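# Copy the cart's three-parcel stack onto the desk

## Task

Build on the desk a stack of the three parcels that now sit stacked on the cart, with the same parcel at the bottom, middle and top as on the cart. At the end both grippers must have released the parcels and the robot must be moved away, so the stack stands without any support from the robot. The robot must not tip over or finish leaning; if it does, the task fails.

## Robot and tools

ROBOT. A wheeled base that drives only forward, backward or turns in place (no sideways motion). A lifting column carries the head and two 6-joint arms, each ending in a two-finger parallel gripper. Shoulder height S = 0.90 m + column_m. Folded, the robot measures 0.73 m long, 0.62 m wide and S + 0.43 m tall; its front edge is 0.40 m ahead of the column.

FRAMES. Base frame: origin on the floor under the column, between the drive wheels; x forward, y to the left, z up. left_hand and right_hand are reported in this frame, at the point where the fingers close; the tips reach 8 mm further. A hand's z axis runs along its fingers (quat_wxyz maps (0,0,1) onto it), its y axis across the opening. base_odometry is relative to where the base stood at scene start; it counts wheel rotation, so slip shows up as false travel. Heading is positive to the left, -3.142 to 3.142.

execute_actions. Argument actions: a list holding one action or none (empty list = just report state and images). An action may contain:
- base: exactly one key. translate_m is a relative drive in metres from the current spot, forward positive, -3 to 3. rotate_rad is a relative turn in radians, left/counter-clockwise positive, -3.2 to 3.2.
- joints: a single dictionary covering both arms, column and head; every value is an absolute target, not an offset. column_m 0 to 0.8 m; head_tilt_rad -0.61 to 1.308 (positive tilts down); left_joint1_rad and right_joint1_rad -2.879 to 2.879; joint2 0 to 3.141; joint3 0 to 3.019; joint4 -1.692 to 1.57; joint5 -1.57 to 1.57 (positive swings the hand to the robot's right); joint6 -2.094 to 2.094 (hand roll, positive clockwise seen from behind); left_gripper_m and right_gripper_m 0 (closed) to 0.093 m fingertip gap.
- speeds: optional caps for this action only, translate_m 0.05 to 0.8 m/s, rotate_rad 0.1 to 1 rad/s (defaults are the maxima). They do not slow the arms.
A base move that would need over 8.667 s is refused; any bad key or value refuses the whole call. Joints and base left out may keep driving toward earlier targets. cameras: list from cam_head_left, cam_head_right, cam_left_wrist, cam_right_wrist, nav_camera, or "all"; omitted/null means all, [] means none.

ARM GEOMETRY. With joint1 at -1.57 (left) or 1.57 (right) and joints 5, 6 at 0, the arm works in a vertical plane pointing ahead, 0.23 m beside the column. Let a = j2 - 0.35, b = 1.05 + j2 - j3, c = b - j4 (c = 1.57 means fingers vertical down). Hand is about 0.12 + 0.39 sin a + 0.38 cos b + 0.25 cos c m ahead and S + 0.39 cos a - 0.38 sin b - 0.25 sin c m high. Example: j2, j3, j4 = 0.93, 0.78, 0.14 gives 0.60 m ahead, 0.25 m below S. Real hands sit up to ~5 cm lower and closer (~12 cm with heavy or far loads); trust left_hand/right_hand readings. Reach is about 1 m from the shoulder. Below 0.4 m height the housing blocks hands nearer than 0.45 m ahead.

LOADS AND GRIP. Fingers pointing down, an arm carries ~3.2 kg at 0.4 m ahead, 2 kg to 0.6 m, 1 kg to 0.8 m. A grip holds about 2 to 6 kg. Fingers are 7 cm long; outer span is 1 cm over the reported gap at the tips, 5 cm at the base; the gripper body is 10 by 7 cm. To grasp, command a gap smaller than the parcel; off_target is then normal, and a reading 0.002 m or more above target means something is held. Joint changes under ~0.03 rad (0.08 for joints 2, 3) may not move anything. Approach surfaces in steps of about 0.05 rad per call.

RESULT LINES. base_status and joint_status per motion: done, off_target, contact_stop (base or column only), time_out, not_followed (after a "joint command not followed" line, the safety check blocked that arm's targets; back the moved joints off by 0.05 rad or more), limit_stop_at_motor_heat. on_its_own lists uncommanded behaviour; "held at" is a target, not a position. joint_positions, left_hand, right_hand, base_odometry, turned_by_wheels and turned_by_imu (a mismatch over ~4 % and 0.05 rad means collision or slip), base_tilt in degrees (forward/right positive), motor_effort for left_wheel and right_wheel in percent, wheel_motors_off (1 = wheels disabled after overload), Motor temperatures per arm joint. MOTOR HOT appears from 85 °C; at 100 °C an OVER-TEMPERATURE FAULT drops that arm. If any result reports a stop, later motion calls in the same reply are skipped.

COLUMN. While lowering, it halts with contact_stop when a hand or its load touches down, then refuses downward commands until raised 0.2 m. It may sink up to 0.15 m more after a touch.

OTHER TOOLS. wait: seconds 0 to 10, no new command. zoom_image: camera plus region [x0, y0, x1, y1] in pixels from the top-left, at most 504 by 504. read_manual: section "licences". finished_scene: scene, the current scene's integer; irreversible, call only once the stack stands on its own.

CAMERAS. Head cameras sit 0.91 to 1.03 m + column_m up, tilted down by head_tilt_rad. Wrist cameras look along the fingers, angled 0.62 rad toward the hand's +x. nav_camera is at the base front, 0.23 m high.

AVOID. Arms striking or pressing each other (can end the run); arms stalled against things (overheating); dropping or knocking parcels; base pushing a table for ~3 s (wheels cut out); tables 0.30 m high or more riding over the housing into the column; after a base contact_stop, back off 0.05 m before turning.

Each tool is called after "Request:" by a JSON object that holds its "api" and its "payload", one argument or row to a line.

## Session

Request:
{"api": "execute_actions", "payload": {
  "actions": [
    {"joints":{"head_tilt_rad":0.5}}
  ]
}}

Scene clock: 0.80 s.
Motor temperatures (°C, as the motors report them): left_arm=[27 27 26 28 25 29] | right_arm=[26 27 27 27 27 27]
base_odometry: x=+0.000 y=+0.000 heading=+0.000 (m, m, rad; odometry frame)
turned_by_wheels: +0.000 (rad since the last result)
turned_by_imu: +0.000 (rad since the last result)
base_tilt: forward=+0.5 right=+0.0 (deg)
base_status: not commanded
joint_positions: column_m=+0.553 head_tilt_rad=+0.518 left_joint1_rad=-1.549 left_joint2_rad=+0.921 left_joint3_rad=+0.370 left_joint4_rad=-0.951 left_joint5_rad=+0.019 left_joint6_rad=+0.036 left_gripper_m=+0.094 right_joint1_rad=+1.534 right_joint2_rad=+0.858 right_joint3_rad=+0.388 right_joint4_rad=-0.917 right_joint5_rad=+0.063 right_joint6_rad=+0.081 right_gripper_m=+0.094
joint_status: all done
wheel_motors_off: 0
motor_effort: left_wheel=+4(5) right_wheel=+5(5) (%)
left_hand: x=+0.1188 y=+0.2253 z=+1.2596 quat_wxyz=(+0.470, -0.002, -0.883, +0.011) (m; base frame)
right_hand: x=+0.1457 y=-0.2439 z=+1.2508 quat_wxyz=(+0.417, -0.038, -0.906, +0.056) (m; base frame)
pictures: cam_head_left, cam_head_right, cam_left_wrist, cam_right_wrist, nav_camera
Images, in order (width x height): cam_head_left 672x504, cam_head_right 672x504, cam_left_wrist 672x504, cam_right_wrist 672x504, nav_camera 672x504.

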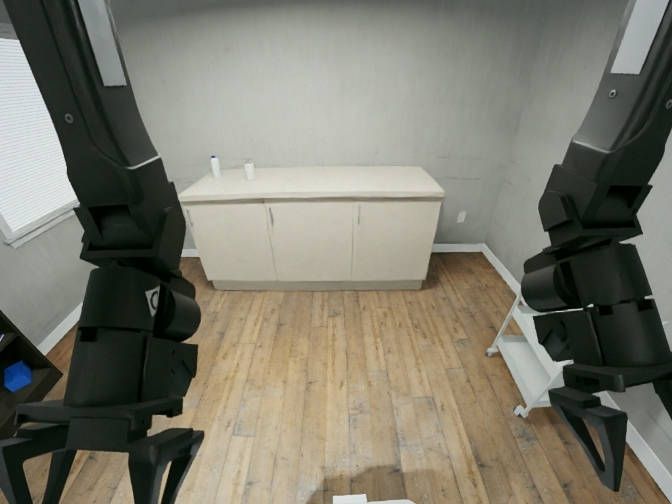

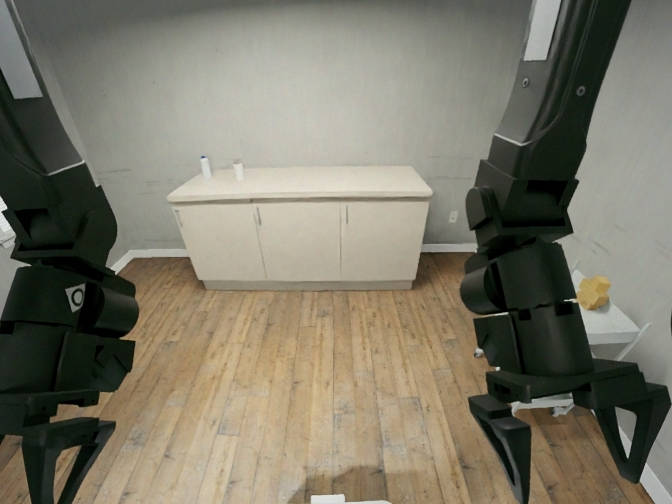

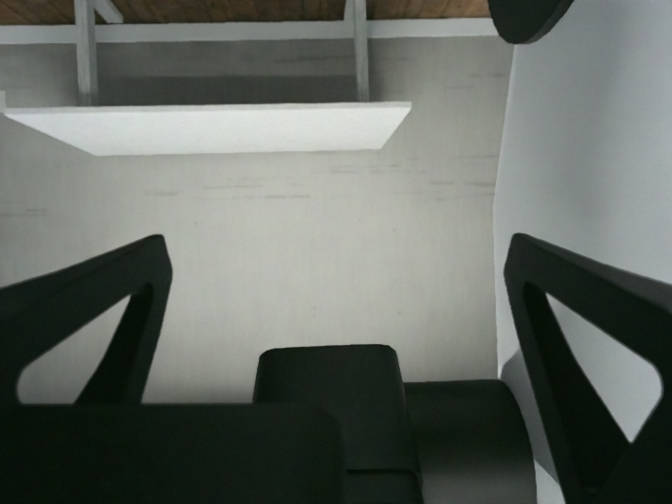

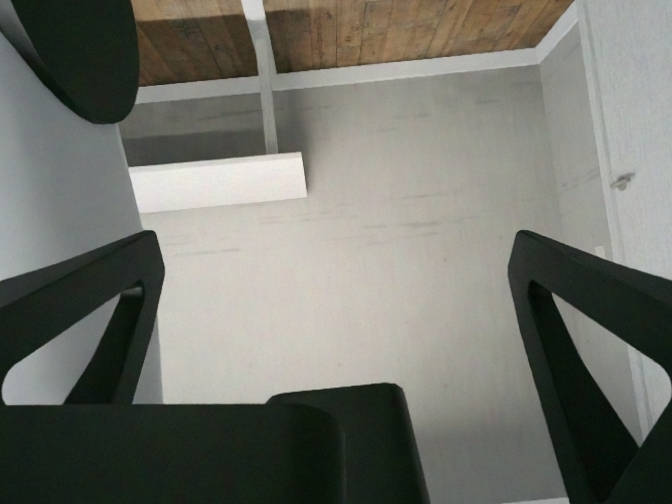

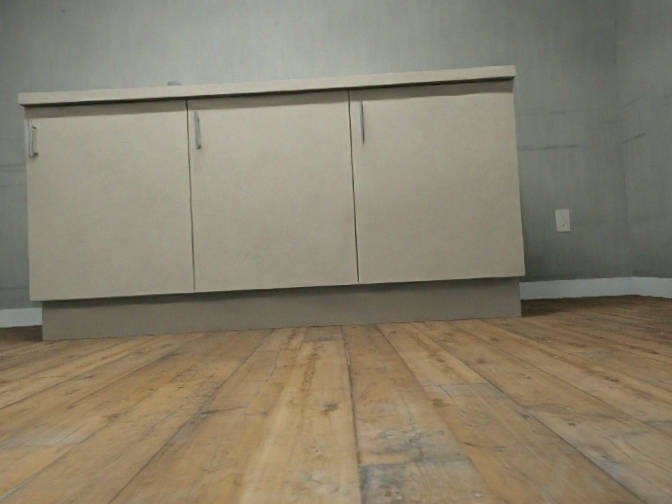

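Request:
{"api": "execute_actions", "payload": {
  "actions": [
    {"base":{"translate_m":1.0}}
  ],
  "cameras": []
}}

Request:
{"api": "execute_actions", "payload": {
  "actions": [
    {"base":{"rotate_rad":-1.57},"joints":{"head_tilt_rad":0.7}}
  ],
  "cameras": ["cam_head_left","cam_head_right","nav_camera"]
}}

Request:
{"api": "zoom_image", "payload": {
  "camera": "cam_head_left",
  "region": [200,100,520,340]
}}

Scene clock: 10.93 s.
Motor temperatures (°C, as the motors report them): left_arm=[27 28 26 28 25 29] | right_arm=[26 27 27 27 27 27]
base_odometry: x=+1.000 y=+0.000 heading=+0.000 (m, m, rad; odometry frame)
turned_by_wheels: +0.000 (rad since the last result)
turned_by_imu: -0.001 (rad since the last result)
base_tilt: forward=+0.4 right=+0.0 (deg)
base_status: done
joint_positions: column_m=+0.553 head_tilt_rad=+0.518 left_joint1_rad=-1.549 left_joint2_rad=+0.921 left_joint3_rad=+0.372 left_joint4_rad=-0.951 left_joint5_rad=+0.019 left_joint6_rad=+0.036 left_gripper_m=+0.094 right_joint1_rad=+1.534 right_joint2_rad=+0.858 right_joint3_rad=+0.389 right_joint4_rad=-0.917 right_joint5_rad=+0.063 right_joint6_rad=+0.081 right_gripper_m=+0.094
joint_status: not commanded
wheel_motors_off: 0
motor_effort: left_wheel=+0(58) right_wheel=+1(50) (%)
left_hand: x=+0.1198 y=+0.2253 z=+1.2592 quat_wxyz=(+0.469, -0.002, -0.883, +0.011) (m; base frame)
right_hand: x=+0.1465 y=-0.2439 z=+1.2506 quat_wxyz=(+0.416, -0.038, -0.907, +0.056) (m; base frame)
pictures: none
No camera images: the call's "cameras" was empty. Leave "cameras" out to get every camera's image.

Scene clock: 14.10 s.
Motor temperatures (°C, as the motors report them): left_arm=[27 28 26 28 25 29] | right_arm=[26 27 27 27 27 27]
base_odometry: x=+1.000 y=+0.000 heading=-1.569 (m, m, rad; odometry frame)
turned_by_wheels: -1.569 (rad since the last result)
turned_by_imu: -1.566 (rad since the last result)
base_tilt: forward=+0.5 right=+0.0 (deg)
base_status: done
joint_positions: column_m=+0.553 head_tilt_rad=+0.703 left_joint1_rad=-1.549 left_joint2_rad=+0.921 left_joint3_rad=+0.372 left_joint4_rad=-0.951 left_joint5_rad=+0.019 left_joint6_rad=+0.036 left_gripper_m=+0.094 right_joint1_rad=+1.534 right_joint2_rad=+0.858 right_joint3_rad=+0.389 right_joint4_rad=-0.917 right_joint5_rad=+0.063 right_joint6_rad=+0.081 right_gripper_m=+0.094
joint_status: all done
wheel_motors_off: 0
motor_effort: left_wheel=+7(46) right_wheel=-6(64) (%)
left_hand: x=+0.1198 y=+0.2253 z=+1.2592 quat_wxyz=(+0.469, -0.002, -0.883, +0.011) (m; base frame)
right_hand: x=+0.1465 y=-0.2439 z=+1.2506 quat_wxyz=(+0.416, -0.038, -0.907, +0.056) (m; base frame)
pictures: cam_head_left, cam_head_right, nav_camera
Images, in order (width x height): cam_head_left 672x504, cam_head_right 672x504, nav_camera 672x504.

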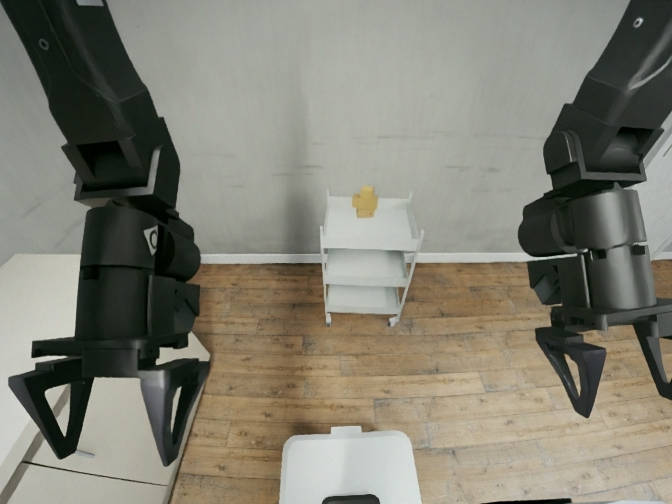

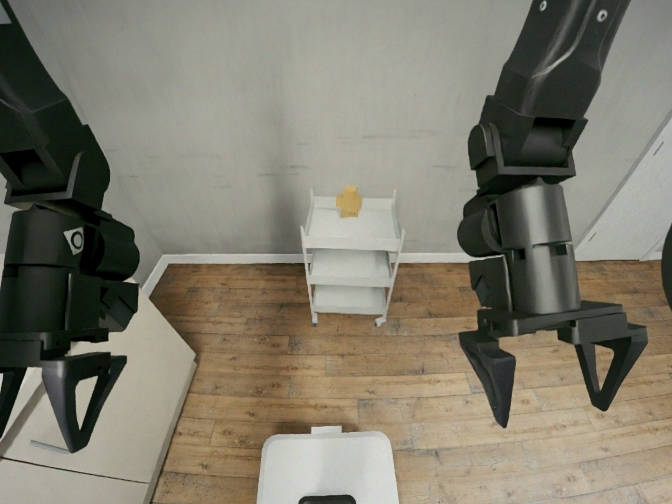

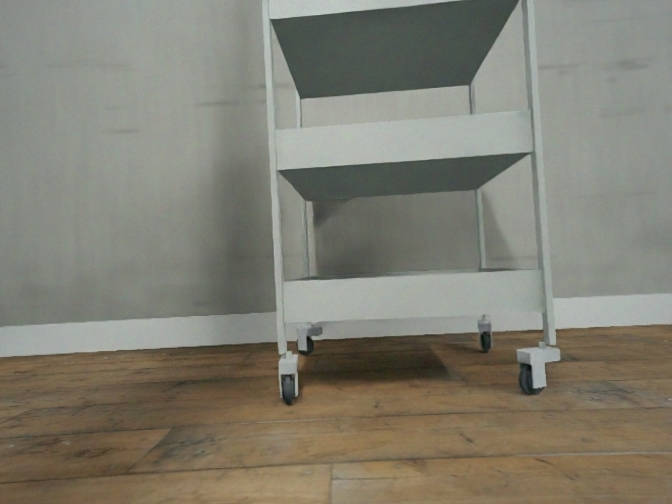

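Region (200, 100, 520, 340) of cam_head_left's 672x504 image, scaled by 1.575, with more detail than that image has; it fills the top 378 rows of this view, and the rest is white.

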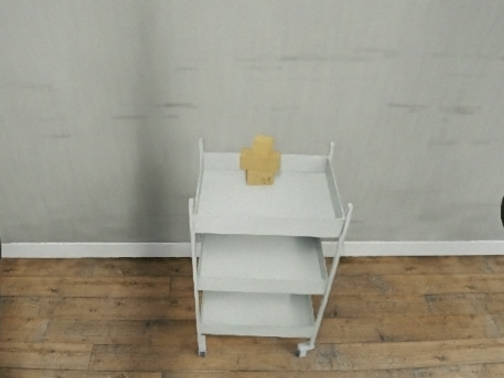

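Request:
{"api": "execute_actions", "payload": {
  "actions": [
    {"base":{"rotate_rad":-0.075},"joints":{"right_joint1_rad":1.57,"right_joint2_rad":1.33,"right_joint3_rad":1.59,"right_joint4_rad":-0.78,"right_joint5_rad":0,"right_joint6_rad":0,"left_joint1_rad":-1.57,"left_joint2_rad":1.33,"left_joint3_rad":1.59,"left_joint4_rad":-0.78,"left_joint5_rad":0,"left_joint6_rad":0}}
  ],
  "cameras": []
}}

Request:
{"api": "execute_actions", "payload": {
  "actions": [
    {"base":{"translate_m":0.4},"joints":{"head_tilt_rad":0.9}}
  ]
}}

Request:
{"api": "zoom_image", "payload": {
  "camera": "cam_head_left",
  "region": [250,120,450,270]
}}

Scene clock: 26.13 s.
Motor temperatures (°C, as the motors report them): left_arm=[27 28 26 28 25 29] | right_arm=[26 28 27 27 27 27]
base_odometry: x=+1.000 y=+0.000 heading=-1.643 (m, m, rad; odometry frame)
turned_by_wheels: -0.074 (rad since the last result)
turned_by_imu: -0.075 (rad since the last result)
base_tilt: forward=+0.5 right=+0.0 (deg)
base_status: done
joint_positions: column_m=+0.553 head_tilt_rad=+0.703 left_joint1_rad=-1.561 left_joint2_rad=+1.332 left_joint3_rad=+1.576 left_joint4_rad=-0.779 left_joint5_rad=+0.003 left_joint6_rad=+0.006 left_gripper_m=+0.094 right_joint1_rad=+1.561 right_joint2_rad=+1.321 right_joint3_rad=+1.578 right_joint4_rad=-0.779 right_joint5_rad=+0.002 right_joint6_rad=+0.014 right_gripper_m=+0.094
joint_status: all done
wheel_motors_off: 0
motor_effort: left_wheel=+9(35) right_wheel=-10(27) (%)
left_hand: x=+0.7074 y=+0.2297 z=+1.1476 quat_wxyz=(+0.005, -0.001, -1.000, -0.003) (m; base frame)
right_hand: x=+0.7116 y=-0.2314 z=+1.1546 quat_wxyz=(-0.001, -0.009, -1.000, +0.005) (m; base frame)
pictures: none
No camera images: the call's "cameras" was empty. Leave "cameras" out to get every camera's image.

Scene clock: 28.63 s.
Motor temperatures (°C, as the motors report them): left_arm=[27 28 27 28 25 29] | right_arm=[26 28 27 27 27 27]
base_odometry: x=+0.971 y=-0.399 heading=-1.644 (m, m, rad; odometry frame)
turned_by_wheels: -0.001 (rad since the last result)
turned_by_imu: -0.001 (rad since the last result)
base_tilt: forward=+0.4 right=+0.0 (deg)
base_status: done
joint_positions: column_m=+0.553 head_tilt_rad=+0.902 left_joint1_rad=-1.561 left_joint2_rad=+1.332 left_joint3_rad=+1.577 left_joint4_rad=-0.779 left_joint5_rad=+0.003 left_joint6_rad=+0.006 left_gripper_m=+0.094 right_joint1_rad=+1.561 right_joint2_rad=+1.321 right_joint3_rad=+1.579 right_joint4_rad=-0.779 right_joint5_rad=+0.002 right_joint6_rad=+0.014 right_gripper_m=+0.094
joint_status: all done
wheel_motors_off: 0
motor_effort: left_wheel=-2(60) right_wheel=+2(65) (%)
left_hand: x=+0.7078 y=+0.2295 z=+1.1478 quat_wxyz=(+0.005, -0.001, -1.000, -0.003) (m; base frame)
right_hand: x=+0.7118 y=-0.2314 z=+1.1547 quat_wxyz=(-0.001, -0.009, -1.000, +0.005) (m; base frame)
pictures: cam_head_left, cam_head_right, cam_left_wrist, cam_right_wrist, nav_camera
Images, in order (width x height): cam_head_left 672x504, cam_head_right 672x504, cam_left_wrist 672x504, cam_right_wrist 672x504, nav_camera 672x504.

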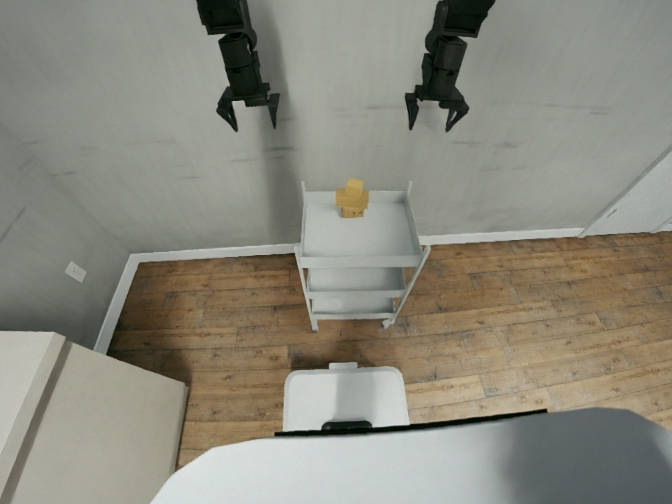

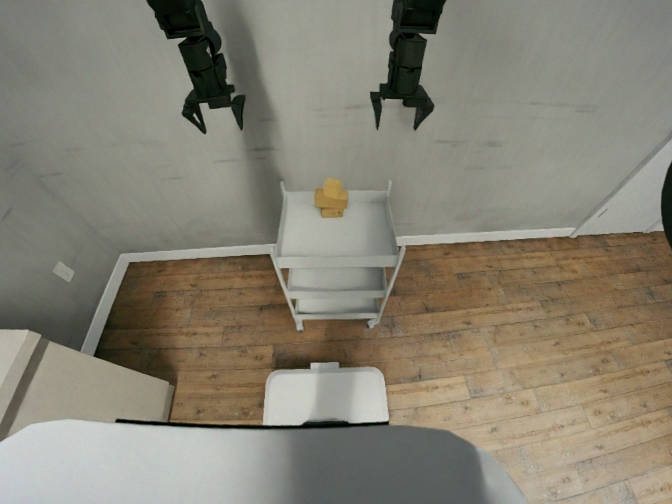

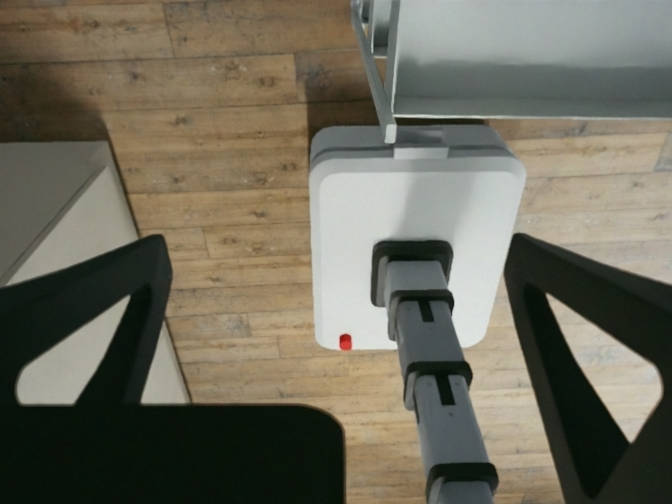

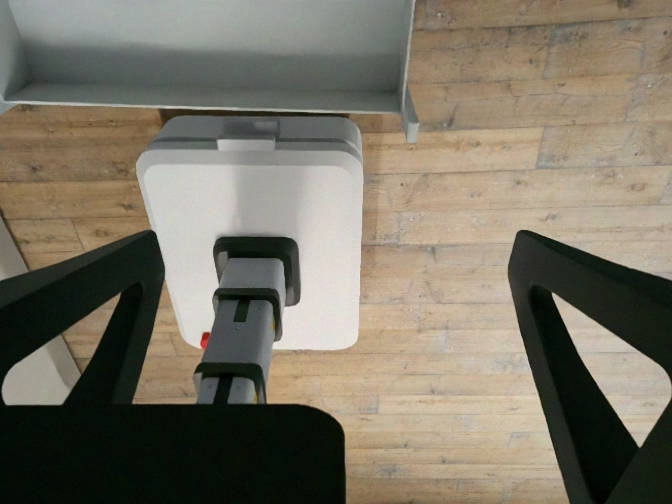

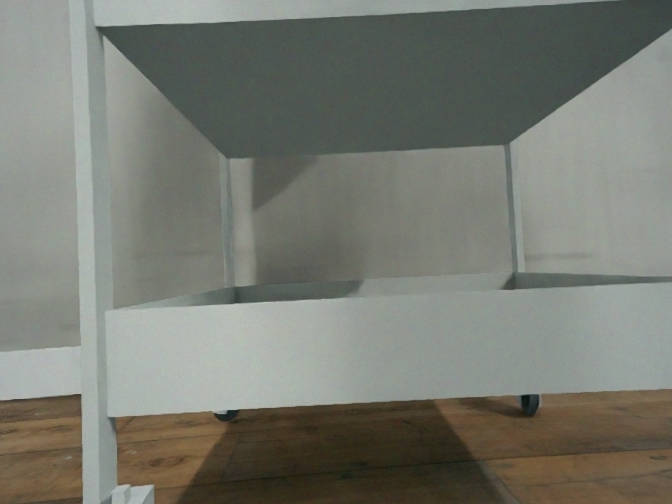

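Region (250, 120, 450, 270) of cam_head_left's 672x504 image, scaled by 2.520, with more detail than that image has; it fills the top 378 rows of this view, and the rest is white.

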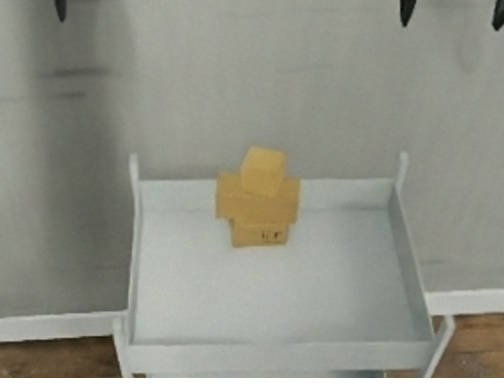

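Request:
{"api": "execute_actions", "payload": {
  "actions": [
    {"base":{"translate_m":0.11},"joints":{"column_m":0.4}}
  ],
  "cameras": []
}}

Request:
{"api": "execute_actions", "payload": {
  "actions": [
    {"base":{"rotate_rad":0.27},"joints":{"head_tilt_rad":0.7,"right_joint6_rad":0.3}}
  ],
  "cameras": ["cam_head_left","cam_right_wrist"]
}}

Scene clock: 38.23 s.
Motor temperatures (°C, as the motors report them): left_arm=[27 30 28 28 25 29] | right_arm=[26 29 28 27 27 27]
base_odometry: x=+0.963 y=-0.509 heading=-1.644 (m, m, rad; odometry frame)
turned_by_wheels: -0.001 (rad since the last result)
turned_by_imu: -0.003 (rad since the last result)
base_tilt: forward=+0.4 right=+0.0 (deg)
base_status: done
joint_positions: column_m=+0.400 head_tilt_rad=+0.902 left_joint1_rad=-1.561 left_joint2_rad=+1.332 left_joint3_rad=+1.578 left_joint4_rad=-0.779 left_joint5_rad=+0.003 left_joint6_rad=+0.006 left_gripper_m=+0.094 right_joint1_rad=+1.561 right_joint2_rad=+1.321 right_joint3_rad=+1.579 right_joint4_rad=-0.779 right_joint5_rad=+0.002 right_joint6_rad=+0.014 right_gripper_m=+0.094
joint_status: all done
wheel_motors_off: 0
motor_effort: left_wheel=+0(35) right_wheel=+2(34) (%)
left_hand: x=+0.7081 y=+0.2295 z=+0.9946 quat_wxyz=(+0.005, -0.001, -1.000, -0.003) (m; base frame)
right_hand: x=+0.7118 y=-0.2314 z=+1.0010 quat_wxyz=(-0.001, -0.009, -1.000, +0.005) (m; base frame)
pictures: none
No camera images: the call's "cameras" was empty. Leave "cameras" out to get every camera's image.

Scene clock: 39.80 s.
Motor temperatures (°C, as the motors report them): left_arm=[27 30 28 28 25 29] | right_arm=[26 29 28 27 27 27]
base_odometry: x=+0.963 y=-0.509 heading=-1.376 (m, m, rad; odometry frame)
turned_by_wheels: +0.268 (rad since the last result)
turned_by_imu: +0.264 (rad since the last result)
base_tilt: forward=+0.5 right=+0.0 (deg)
base_status: done
joint_positions: column_m=+0.400 head_tilt_rad=+0.717 left_joint1_rad=-1.569 left_joint2_rad=+1.332 left_joint3_rad=+1.578 left_joint4_rad=-0.779 left_joint5_rad=+0.002 left_joint6_rad=+0.006 left_gripper_m=+0.094 right_joint1_rad=+1.564 right_joint2_rad=+1.321 right_joint3_rad=+1.579 right_joint4_rad=-0.779 right_joint5_rad=+0.002 right_joint6_rad=+0.285 right_gripper_m=+0.094
joint_status: all done
wheel_motors_off: 0
motor_effort: left_wheel=-2(63) right_wheel=+2(50) (%)
left_hand: x=+0.7081 y=+0.2254 z=+0.9945 quat_wxyz=(+0.005, -0.003, -1.000, +0.000) (m; base frame)
right_hand: x=+0.7118 y=-0.2299 z=+1.0010 quat_wxyz=(-0.002, -0.144, -0.990, +0.004) (m; base frame)
pictures: cam_head_left, cam_right_wrist
Images, in order (width x height): cam_head_left 672x504, cam_right_wrist 672x504.

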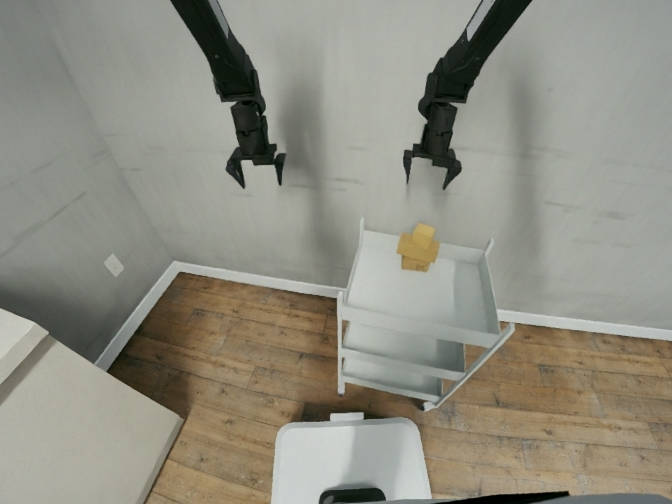

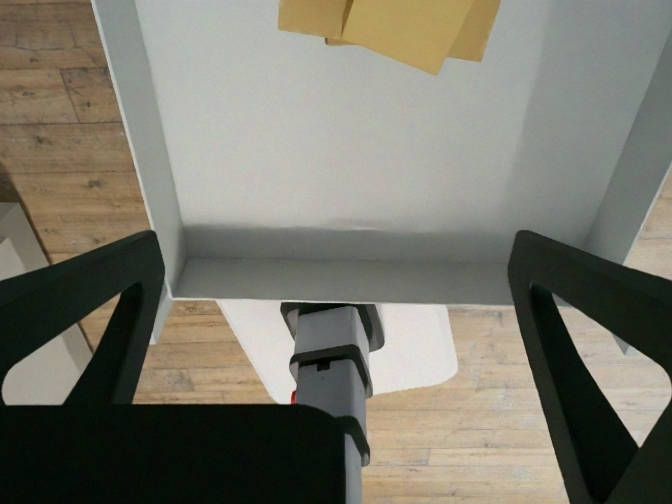

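Request:
{"api": "execute_actions", "payload": {
  "actions": [
    {"base":{"rotate_rad":-0.063},"joints":{"column_m":0.3,"right_joint6_rad":0.57}}
  ],
  "cameras": []
}}

Request:
{"api": "execute_actions", "payload": {
  "actions": [
    {"base":{"translate_m":0.035}}
  ],
  "cameras": ["cam_head_left","cam_right_wrist"]
}}

Scene clock: 47.90 s.
Motor temperatures (°C, as the motors report them): left_arm=[27 30 28 28 25 29] | right_arm=[26 30 28 27 27 27]
base_odometry: x=+0.963 y=-0.509 heading=-1.438 (m, m, rad; odometry frame)
turned_by_wheels: -0.061 (rad since the last result)
turned_by_imu: -0.064 (rad since the last result)
base_tilt: forward=+0.4 right=-0.1 (deg)
base_status: done
joint_positions: column_m=+0.300 head_tilt_rad=+0.717 left_joint1_rad=-1.572 left_joint2_rad=+1.332 left_joint3_rad=+1.578 left_joint4_rad=-0.779 left_joint5_rad=+0.002 left_joint6_rad=+0.006 left_gripper_m=+0.094 right_joint1_rad=+1.565 right_joint2_rad=+1.322 right_joint3_rad=+1.579 right_joint4_rad=-0.779 right_joint5_rad=+0.002 right_joint6_rad=+0.554 right_gripper_m=+0.094
joint_status: all done
wheel_motors_off: 0
motor_effort: left_wheel=+2(47) right_wheel=-3(14) (%)
left_hand: x=+0.7081 y=+0.2236 z=+0.8945 quat_wxyz=(+0.005, -0.003, -1.000, +0.001) (m; base frame)
right_hand: x=+0.7116 y=-0.2291 z=+0.9005 quat_wxyz=(-0.002, -0.275, -0.962, +0.003) (m; base frame)
pictures: none
No camera images: the call's "cameras" was empty. Leave "cameras" out to get every camera's image.

Scene clock: 48.97 s.
Motor temperatures (°C, as the motors report them): left_arm=[27 31 28 28 25 29] | right_arm=[26 30 28 27 27 27]
base_odometry: x=+0.968 y=-0.543 heading=-1.435 (m, m, rad; odometry frame)
turned_by_wheels: +0.003 (rad since the last result)
turned_by_imu: +0.003 (rad since the last result)
base_tilt: forward=+0.4 right=+0.0 (deg)
base_status: done
joint_positions: column_m=+0.300 head_tilt_rad=+0.716 left_joint1_rad=-1.572 left_joint2_rad=+1.332 left_joint3_rad=+1.578 left_joint4_rad=-0.779 left_joint5_rad=+0.002 left_joint6_rad=+0.006 left_gripper_m=+0.094 right_joint1_rad=+1.565 right_joint2_rad=+1.322 right_joint3_rad=+1.579 right_joint4_rad=-0.779 right_joint5_rad=+0.002 right_joint6_rad=+0.554 right_gripper_m=+0.094
joint_status: not commanded
wheel_motors_off: 0
motor_effort: left_wheel=+1(74) right_wheel=-1(50) (%)
left_hand: x=+0.7083 y=+0.2236 z=+0.8946 quat_wxyz=(+0.004, -0.003, -1.000, +0.001) (m; base frame)
right_hand: x=+0.7119 y=-0.2291 z=+0.9006 quat_wxyz=(-0.002, -0.275, -0.962, +0.003) (m; base frame)
pictures: cam_head_left, cam_right_wrist
Images, in order (width x height): cam_head_left 672x504, cam_right_wrist 672x504.

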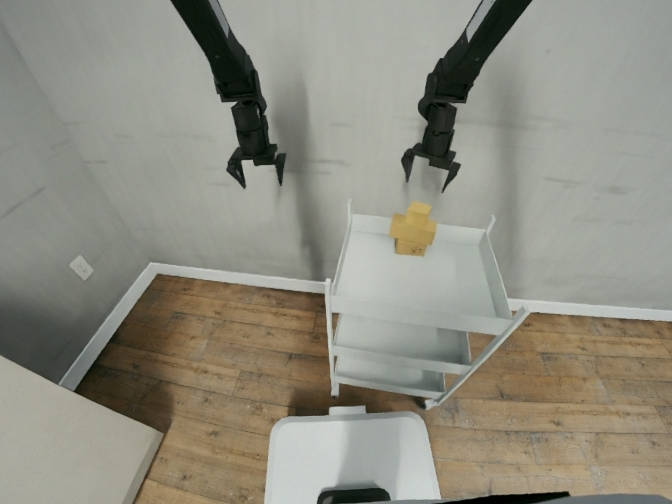

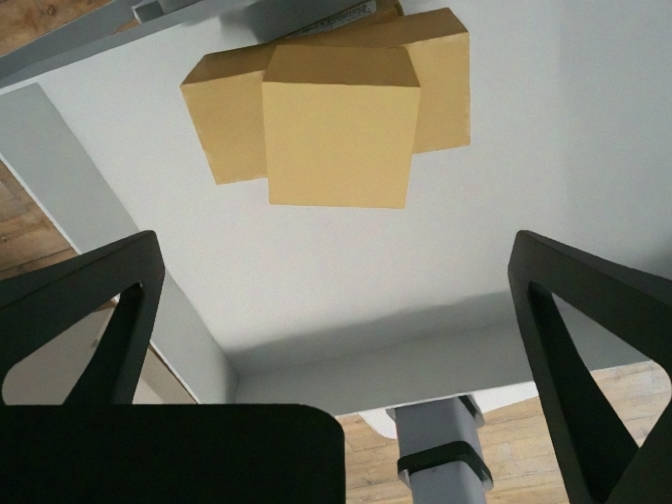

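Request:
{"api": "execute_actions", "payload": {
  "actions": [
    {"joints":{"column_m":0.19}}
  ],
  "cameras": ["cam_head_left","cam_right_wrist"]
}}

Request:
{"api": "zoom_image", "payload": {
  "camera": "cam_head_left",
  "region": [350,120,510,240]
}}

Scene clock: 58.50 s.
Motor temperatures (°C, as the motors report them): left_arm=[27 31 29 28 25 29] | right_arm=[26 30 28 27 27 27]
base_odometry: x=+0.968 y=-0.543 heading=-1.435 (m, m, rad; odometry frame)
turned_by_wheels: +0.000 (rad since the last result)
turned_by_imu: -0.002 (rad since the last result)
base_tilt: forward=+0.5 right=+0.0 (deg)
base_status: not commanded
joint_positions: column_m=+0.190 head_tilt_rad=+0.716 left_joint1_rad=-1.572 left_joint2_rad=+1.332 left_joint3_rad=+1.578 left_joint4_rad=-0.779 left_joint5_rad=+0.002 left_joint6_rad=+0.006 left_gripper_m=+0.094 right_joint1_rad=+1.565 right_joint2_rad=+1.322 right_joint3_rad=+1.579 right_joint4_rad=-0.779 right_joint5_rad=+0.002 right_joint6_rad=+0.554 right_gripper_m=+0.094
joint_status: all done
wheel_motors_off: 0
motor_effort: left_wheel=+1(2) right_wheel=-4(4) (%)
left_hand: x=+0.7083 y=+0.2236 z=+0.7846 quat_wxyz=(+0.004, -0.003, -1.000, +0.001) (m; base frame)
right_hand: x=+0.7119 y=-0.2291 z=+0.7906 quat_wxyz=(-0.002, -0.275, -0.962, +0.003) (m; base frame)
pictures: cam_head_left, cam_right_wrist
Images, in order (width x height): cam_head_left 672x504, cam_right_wrist 672x504.

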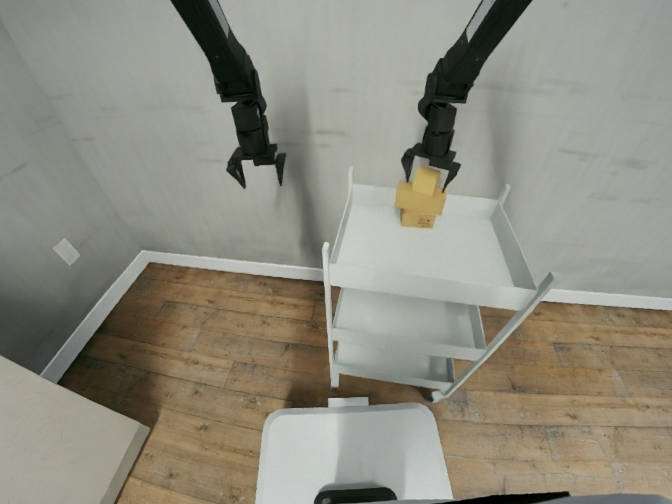

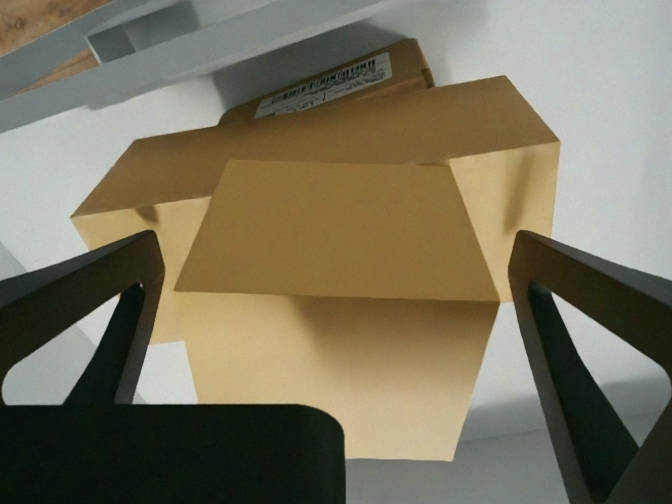

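Region (350, 120, 510, 240) of cam_head_left's 672x504 image, scaled by 3.150, with more detail than that image has; it fills the top 378 rows of this view, and the rest is white.

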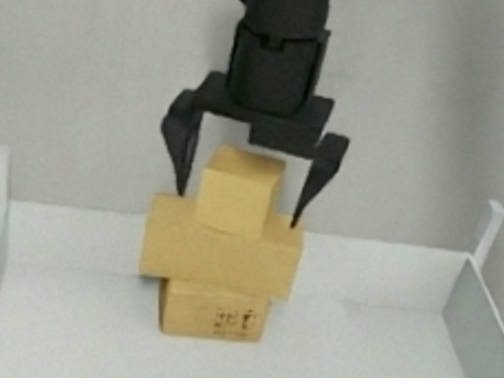

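Request:
{"api": "execute_actions", "payload": {
  "actions": [
    {"joints":{"right_gripper_m":0.03}}
  ],
  "cameras": []
}}

Request:
{"api": "execute_actions", "payload": {
  "actions": [
    {"joints":{"column_m":0.215}}
  ],
  "cameras": []
}}

Request:
{"api": "execute_actions", "payload": {
  "actions": [
    {"base":{"translate_m":-0.17},"joints":{"right_joint6_rad":1.5}}
  ],
  "cameras": []
}}

Request:
{"api": "execute_actions", "payload": {
  "actions": [
    {"joints":{"column_m":0.115}}
  ],
  "cameras": ["cam_head_left","cam_right_wrist"]
}}

Request:
{"api": "zoom_image", "payload": {
  "camera": "cam_head_left",
  "region": [350,120,510,240]
}}

Scene clock: 68.20 s.
Motor temperatures (°C, as the motors report them): left_arm=[27 31 29 28 25 29] | right_arm=[26 30 28 27 27 27]
base_odometry: x=+0.968 y=-0.543 heading=-1.435 (m, m, rad; odometry frame)
turned_by_wheels: +0.000 (rad since the last result)
turned_by_imu: -0.001 (rad since the last result)
base_tilt: forward=+0.4 right=+0.0 (deg)
base_status: not commanded
joint_positions: column_m=+0.190 head_tilt_rad=+0.716 left_joint1_rad=-1.572 left_joint2_rad=+1.332 left_joint3_rad=+1.578 left_joint4_rad=-0.779 left_joint5_rad=+0.002 left_joint6_rad=+0.006 left_gripper_m=+0.094 right_joint1_rad=+1.565 right_joint2_rad=+1.322 right_joint3_rad=+1.579 right_joint4_rad=-0.779 right_joint5_rad=+0.002 right_joint6_rad=+0.554 right_gripper_m=+0.055
joint_status: right_gripper_m off_target (ended at +0.055, target +0.030)
wheel_motors_off: 0
motor_effort: left_wheel=+1(0) right_wheel=-4(4) (%)
left_hand: x=+0.7083 y=+0.2236 z=+0.7846 quat_wxyz=(+0.004, -0.003, -1.000, +0.001) (m; base frame)
right_hand: x=+0.7119 y=-0.2291 z=+0.7906 quat_wxyz=(-0.002, -0.275, -0.962, +0.003) (m; base frame)
pictures: none
No camera images: the call's "cameras" was empty. Leave "cameras" out to get every camera's image.

Scene clock: 69.13 s.
Motor temperatures (°C, as the motors report them): left_arm=[27 31 29 28 25 29] | right_arm=[26 30 28 27 27 27]
base_odometry: x=+0.968 y=-0.543 heading=-1.435 (m, m, rad; odometry frame)
turned_by_wheels: +0.000 (rad since the last result)
turned_by_imu: +0.000 (rad since the last result)
base_tilt: forward=+0.4 right=-0.1 (deg)
base_status: not commanded
joint_positions: column_m=+0.215 head_tilt_rad=+0.716 left_joint1_rad=-1.572 left_joint2_rad=+1.332 left_joint3_rad=+1.578 left_joint4_rad=-0.779 left_joint5_rad=+0.002 left_joint6_rad=+0.006 left_gripper_m=+0.094 right_joint1_rad=+1.565 right_joint2_rad=+1.324 right_joint3_rad=+1.579 right_joint4_rad=-0.779 right_joint5_rad=+0.002 right_joint6_rad=+0.554 right_gripper_m=+0.055
joint_status: all done
wheel_motors_off: 0
motor_effort: left_wheel=+1(2) right_wheel=-4(5) (%)
left_hand: x=+0.7083 y=+0.2236 z=+0.8095 quat_wxyz=(+0.004, -0.003, -1.000, +0.001) (m; base frame)
right_hand: x=+0.7114 y=-0.2291 z=+0.8146 quat_wxyz=(-0.001, -0.275, -0.962, +0.003) (m; base frame)
pictures: none
No camera images: the call's "cameras" was empty. Leave "cameras" out to get every camera's image.

Scene clock: 70.90 s.
Motor temperatures (°C, as the motors report them): left_arm=[27 32 29 28 25 29] | right_arm=[26 30 28 27 27 27]
base_odometry: x=+0.945 y=-0.375 heading=-1.432 (m, m, rad; odometry frame)
turned_by_wheels: +0.003 (rad since the last result)
turned_by_imu: +0.002 (rad since the last result)
base_tilt: forward=+0.5 right=+0.0 (deg)
base_status: done
joint_positions: column_m=+0.215 head_tilt_rad=+0.716 left_joint1_rad=-1.572 left_joint2_rad=+1.332 left_joint3_rad=+1.578 left_joint4_rad=-0.779 left_joint5_rad=+0.002 left_joint6_rad=+0.006 left_gripper_m=+0.094 right_joint1_rad=+1.565 right_joint2_rad=+1.324 right_joint3_rad=+1.579 right_joint4_rad=-0.779 right_joint5_rad=+0.002 right_joint6_rad=+1.484 right_gripper_m=+0.055
joint_status: all done
wheel_motors_off: 0
motor_effort: left_wheel=+1(64) right_wheel=-1(72) (%)
left_hand: x=+0.7081 y=+0.2236 z=+0.8094 quat_wxyz=(+0.005, -0.003, -1.000, +0.001) (m; base frame)
right_hand: x=+0.7112 y=-0.2291 z=+0.8145 quat_wxyz=(-0.002, -0.677, -0.736, +0.003) (m; base frame)
pictures: none
No camera images: the call's "cameras" was empty. Leave "cameras" out to get every camera's image.

Scene clock: 72.77 s.
Motor temperatures (°C, as the motors report them): left_arm=[27 32 29 28 25 29] | right_arm=[26 31 28 27 27 27]
base_odometry: x=+0.945 y=-0.375 heading=-1.432 (m, m, rad; odometry frame)
turned_by_wheels: +0.000 (rad since the last result)
turned_by_imu: -0.001 (rad since the last result)
base_tilt: forward=+0.5 right=+0.1 (deg)
base_status: not commanded
joint_positions: column_m=+0.115 head_tilt_rad=+0.716 left_joint1_rad=-1.572 left_joint2_rad=+1.332 left_joint3_rad=+1.578 left_joint4_rad=-0.779 left_joint5_rad=+0.002 left_joint6_rad=+0.006 left_gripper_m=+0.094 right_joint1_rad=+1.565 right_joint2_rad=+1.324 right_joint3_rad=+1.579 right_joint4_rad=-0.779 right_joint5_rad=+0.002 right_joint6_rad=+1.484 right_gripper_m=+0.055
joint_status: all done
wheel_motors_off: 0
motor_effort: left_wheel=+1(2) right_wheel=-2(1) (%)
left_hand: x=+0.7081 y=+0.2236 z=+0.7095 quat_wxyz=(+0.005, -0.003, -1.000, +0.001) (m; base frame)
right_hand: x=+0.7111 y=-0.2291 z=+0.7144 quat_wxyz=(-0.002, -0.677, -0.736, +0.003) (m; base frame)
pictures: cam_head_left, cam_right_wrist
Images, in order (width x height): cam_head_left 672x504, cam_right_wrist 672x504.

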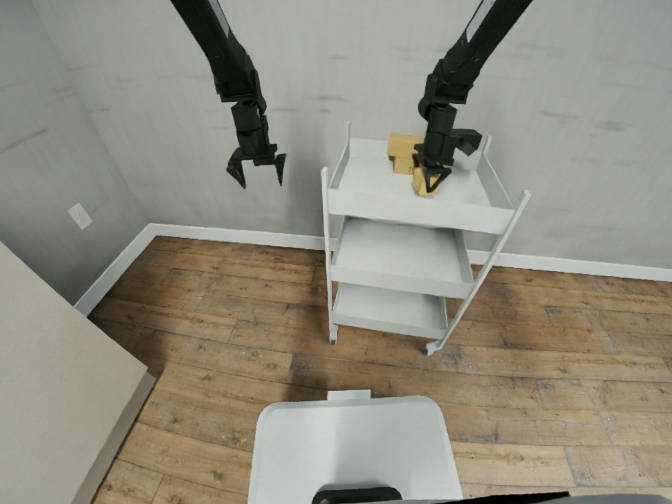

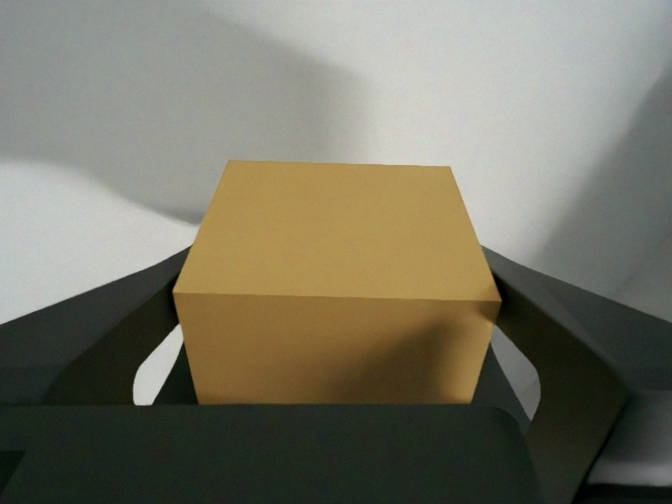

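Region (350, 120, 510, 240) of cam_head_left's 672x504 image, scaled by 3.150, with more detail than that image has; it fills the top 378 rows of this view, and the rest is white.

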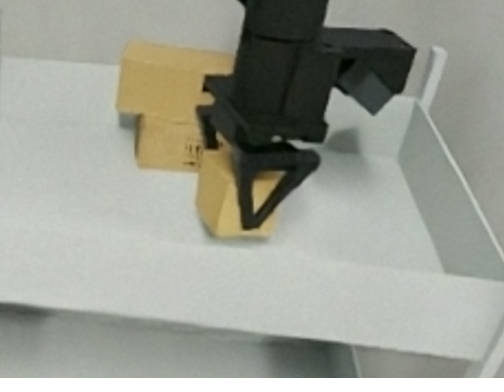

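Request:
{"api": "execute_actions", "payload": {
  "actions": [
    {"joints":{"column_m":0.09}}
  ],
  "cameras": ["cam_head_left","cam_right_wrist"]
}}

Request:
{"api": "zoom_image", "payload": {
  "camera": "cam_head_left",
  "region": [350,120,510,240]
}}

Scene clock: 77.23 s.
Motor temperatures (°C, as the motors report them): left_arm=[27 32 29 28 25 29] | right_arm=[26 31 28 27 27 27]
base_odometry: x=+0.945 y=-0.375 heading=-1.432 (m, m, rad; odometry frame)
turned_by_wheels: +0.000 (rad since the last result)
turned_by_imu: -0.002 (rad since the last result)
base_tilt: forward=+0.5 right=+0.0 (deg)
base_status: not commanded
joint_positions: column_m=+0.090 head_tilt_rad=+0.716 left_joint1_rad=-1.572 left_joint2_rad=+1.332 left_joint3_rad=+1.578 left_joint4_rad=-0.779 left_joint5_rad=+0.002 left_joint6_rad=+0.006 left_gripper_m=+0.094 right_joint1_rad=+1.565 right_joint2_rad=+1.325 right_joint3_rad=+1.579 right_joint4_rad=-0.779 right_joint5_rad=+0.002 right_joint6_rad=+1.484 right_gripper_m=+0.055
joint_status: all done
wheel_motors_off: 0
motor_effort: left_wheel=+2(3) right_wheel=-1(2) (%)
left_hand: x=+0.7081 y=+0.2236 z=+0.6845 quat_wxyz=(+0.005, -0.003, -1.000, +0.001) (m; base frame)
right_hand: x=+0.7109 y=-0.2291 z=+0.6889 quat_wxyz=(-0.002, -0.677, -0.736, +0.003) (m; base frame)
pictures: cam_head_left, cam_right_wrist
Images, in order (width x height): cam_head_left 672x504, cam_right_wrist 672x504.

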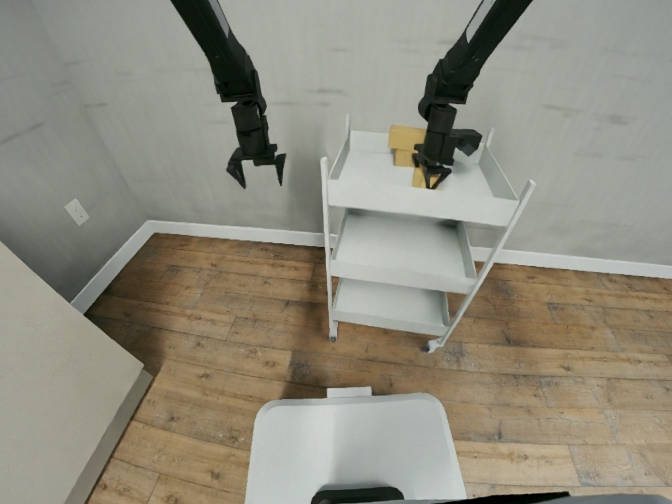

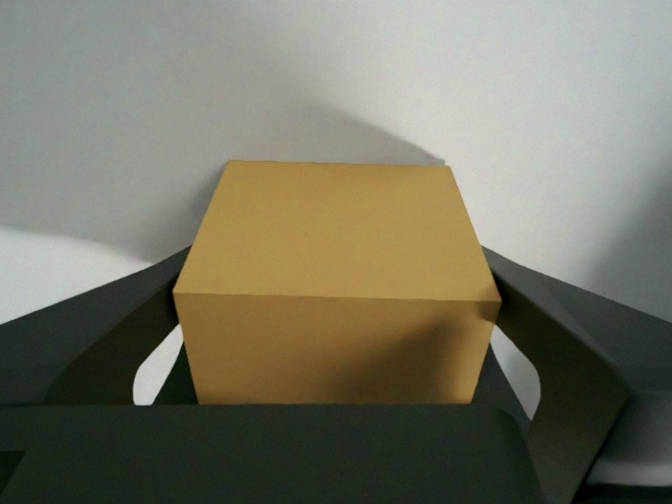

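Region (350, 120, 510, 240) of cam_head_left's 672x504 image, scaled by 3.150, with more detail than that image has; it fills the top 378 rows of this view, and the rest is white.

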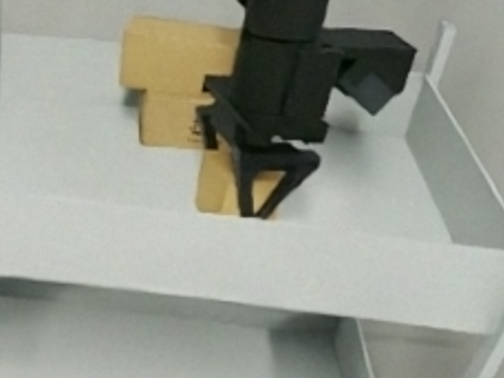

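Shadow meets the corner: essentially touching.

Request:
{"api": "execute_actions", "payload": {
  "actions": [
    {"joints":{"right_gripper_m":0.08}}
  ],
  "cameras": ["cam_right_wrist"]
}}

Request:
{"api": "execute_actions", "payload": {
  "actions": [
    {"joints":{"column_m":0.2}}
  ],
  "cameras": []
}}

Request:
{"api": "execute_actions", "payload": {
  "actions": [
    {"base":{"translate_m":0.16},"joints":{"right_joint6_rad":1.96,"right_gripper_m":0.093}}
  ],
  "cameras": ["cam_head_left","cam_right_wrist"]
}}

Scene clock: 81.23 s.
Motor temperatures (°C, as the motors report them): left_arm=[27 32 29 28 25 29] | right_arm=[26 31 28 27 27 27]
base_odometry: x=+0.945 y=-0.375 heading=-1.432 (m, m, rad; odometry frame)
turned_by_wheels: +0.000 (rad since the last result)
turned_by_imu: -0.001 (rad since the last result)
base_tilt: forward=+0.5 right=-0.1 (deg)
base_status: not commanded
joint_positions: column_m=+0.090 head_tilt_rad=+0.716 left_joint1_rad=-1.572 left_joint2_rad=+1.332 left_joint3_rad=+1.578 left_joint4_rad=-0.779 left_joint5_rad=+0.002 left_joint6_rad=+0.006 left_gripper_m=+0.094 right_joint1_rad=+1.565 right_joint2_rad=+1.325 right_joint3_rad=+1.579 right_joint4_rad=-0.779 right_joint5_rad=+0.002 right_joint6_rad=+1.484 right_gripper_m=+0.080
joint_status: all done
wheel_motors_off: 0
motor_effort: left_wheel=+2(2) right_wheel=-1(1) (%)
left_hand: x=+0.7081 y=+0.2236 z=+0.6845 quat_wxyz=(+0.005, -0.003, -1.000, +0.001) (m; base frame)
right_hand: x=+0.7109 y=-0.2291 z=+0.6889 quat_wxyz=(-0.002, -0.677, -0.736, +0.003) (m; base frame)
pictures: cam_right_wrist
Images, in order (width x height): cam_right_wrist 672x504.

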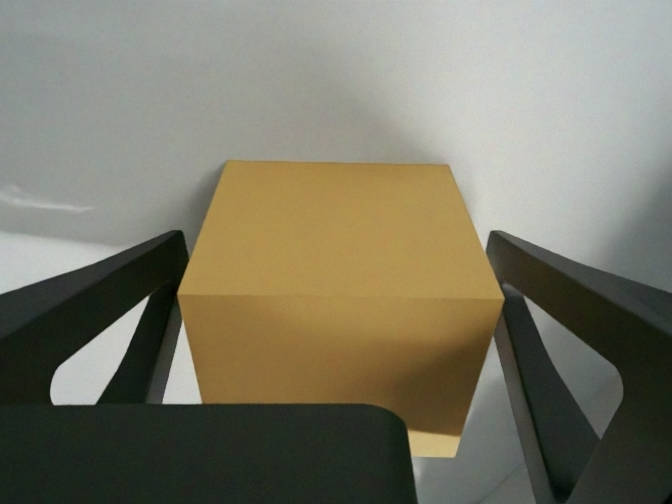

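Scene clock: 83.27 s.
Motor temperatures (°C, as the motors report them): left_arm=[27 32 29 28 25 29] | right_arm=[26 31 28 27 27 27]
base_odometry: x=+0.945 y=-0.375 heading=-1.432 (m, m, rad; odometry frame)
turned_by_wheels: +0.000 (rad since the last result)
turned_by_imu: -0.001 (rad since the last result)
base_tilt: forward=+0.4 right=+0.0 (deg)
base_status: not commanded
joint_positions: column_m=+0.200 head_tilt_rad=+0.716 left_joint1_rad=-1.572 left_joint2_rad=+1.332 left_joint3_rad=+1.578 left_joint4_rad=-0.779 left_joint5_rad=+0.002 left_joint6_rad=+0.006 left_gripper_m=+0.094 right_joint1_rad=+1.565 right_joint2_rad=+1.325 right_joint3_rad=+1.579 right_joint4_rad=-0.779 right_joint5_rad=+0.002 right_joint6_rad=+1.484 right_gripper_m=+0.080
joint_status: all done
wheel_motors_off: 0
motor_effort: left_wheel=+2(3) right_wheel=-1(1) (%)
left_hand: x=+0.7081 y=+0.2236 z=+0.7944 quat_wxyz=(+0.005, -0.003, -1.000, +0.001) (m; base frame)
right_hand: x=+0.7108 y=-0.2291 z=+0.7985 quat_wxyz=(-0.002, -0.677, -0.736, +0.003) (m; base frame)
pictures: none
No camera images: the call's "cameras" was empty. Leave "cameras" out to get every camera's image.

Scene clock: 85.00 s.
Motor temperatures (°C, as the motors report them): left_arm=[27 32 29 28 25 29] | right_arm=[26 31 28 27 27 27]
base_odometry: x=+0.967 y=-0.533 heading=-1.429 (m, m, rad; odometry frame)
turned_by_wheels: +0.002 (rad since the last result)
turned_by_imu: +0.002 (rad since the last result)
base_tilt: forward=+0.4 right=+0.0 (deg)
base_status: done
joint_positions: column_m=+0.200 head_tilt_rad=+0.716 left_joint1_rad=-1.572 left_joint2_rad=+1.332 left_joint3_rad=+1.578 left_joint4_rad=-0.778 left_joint5_rad=+0.002 left_joint6_rad=+0.006 left_gripper_m=+0.094 right_joint1_rad=+1.565 right_joint2_rad=+1.325 right_joint3_rad=+1.579 right_joint4_rad=-0.779 right_joint5_rad=+0.002 right_joint6_rad=+1.944 right_gripper_m=+0.093
joint_status: all done
wheel_motors_off: 0
motor_effort: left_wheel=+1(40) right_wheel=-1(64) (%)
left_hand: x=+0.7082 y=+0.2236 z=+0.7944 quat_wxyz=(+0.004, -0.003, -1.000, +0.001) (m; base frame)
right_hand: x=+0.7110 y=-0.2291 z=+0.7987 quat_wxyz=(-0.003, -0.827, -0.563, +0.002) (m; base frame)
pictures: cam_head_left, cam_right_wrist
Images, in order (width x height): cam_head_left 672x504, cam_right_wrist 672x504.

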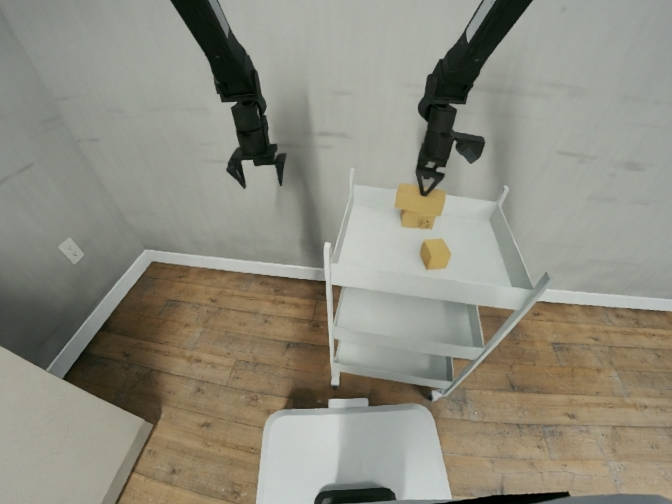

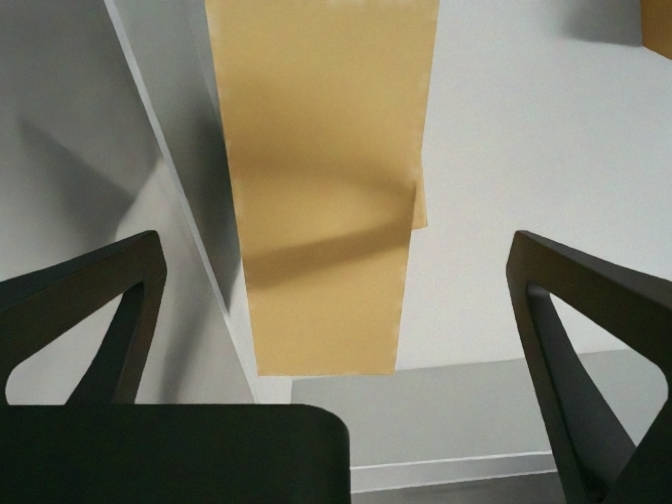

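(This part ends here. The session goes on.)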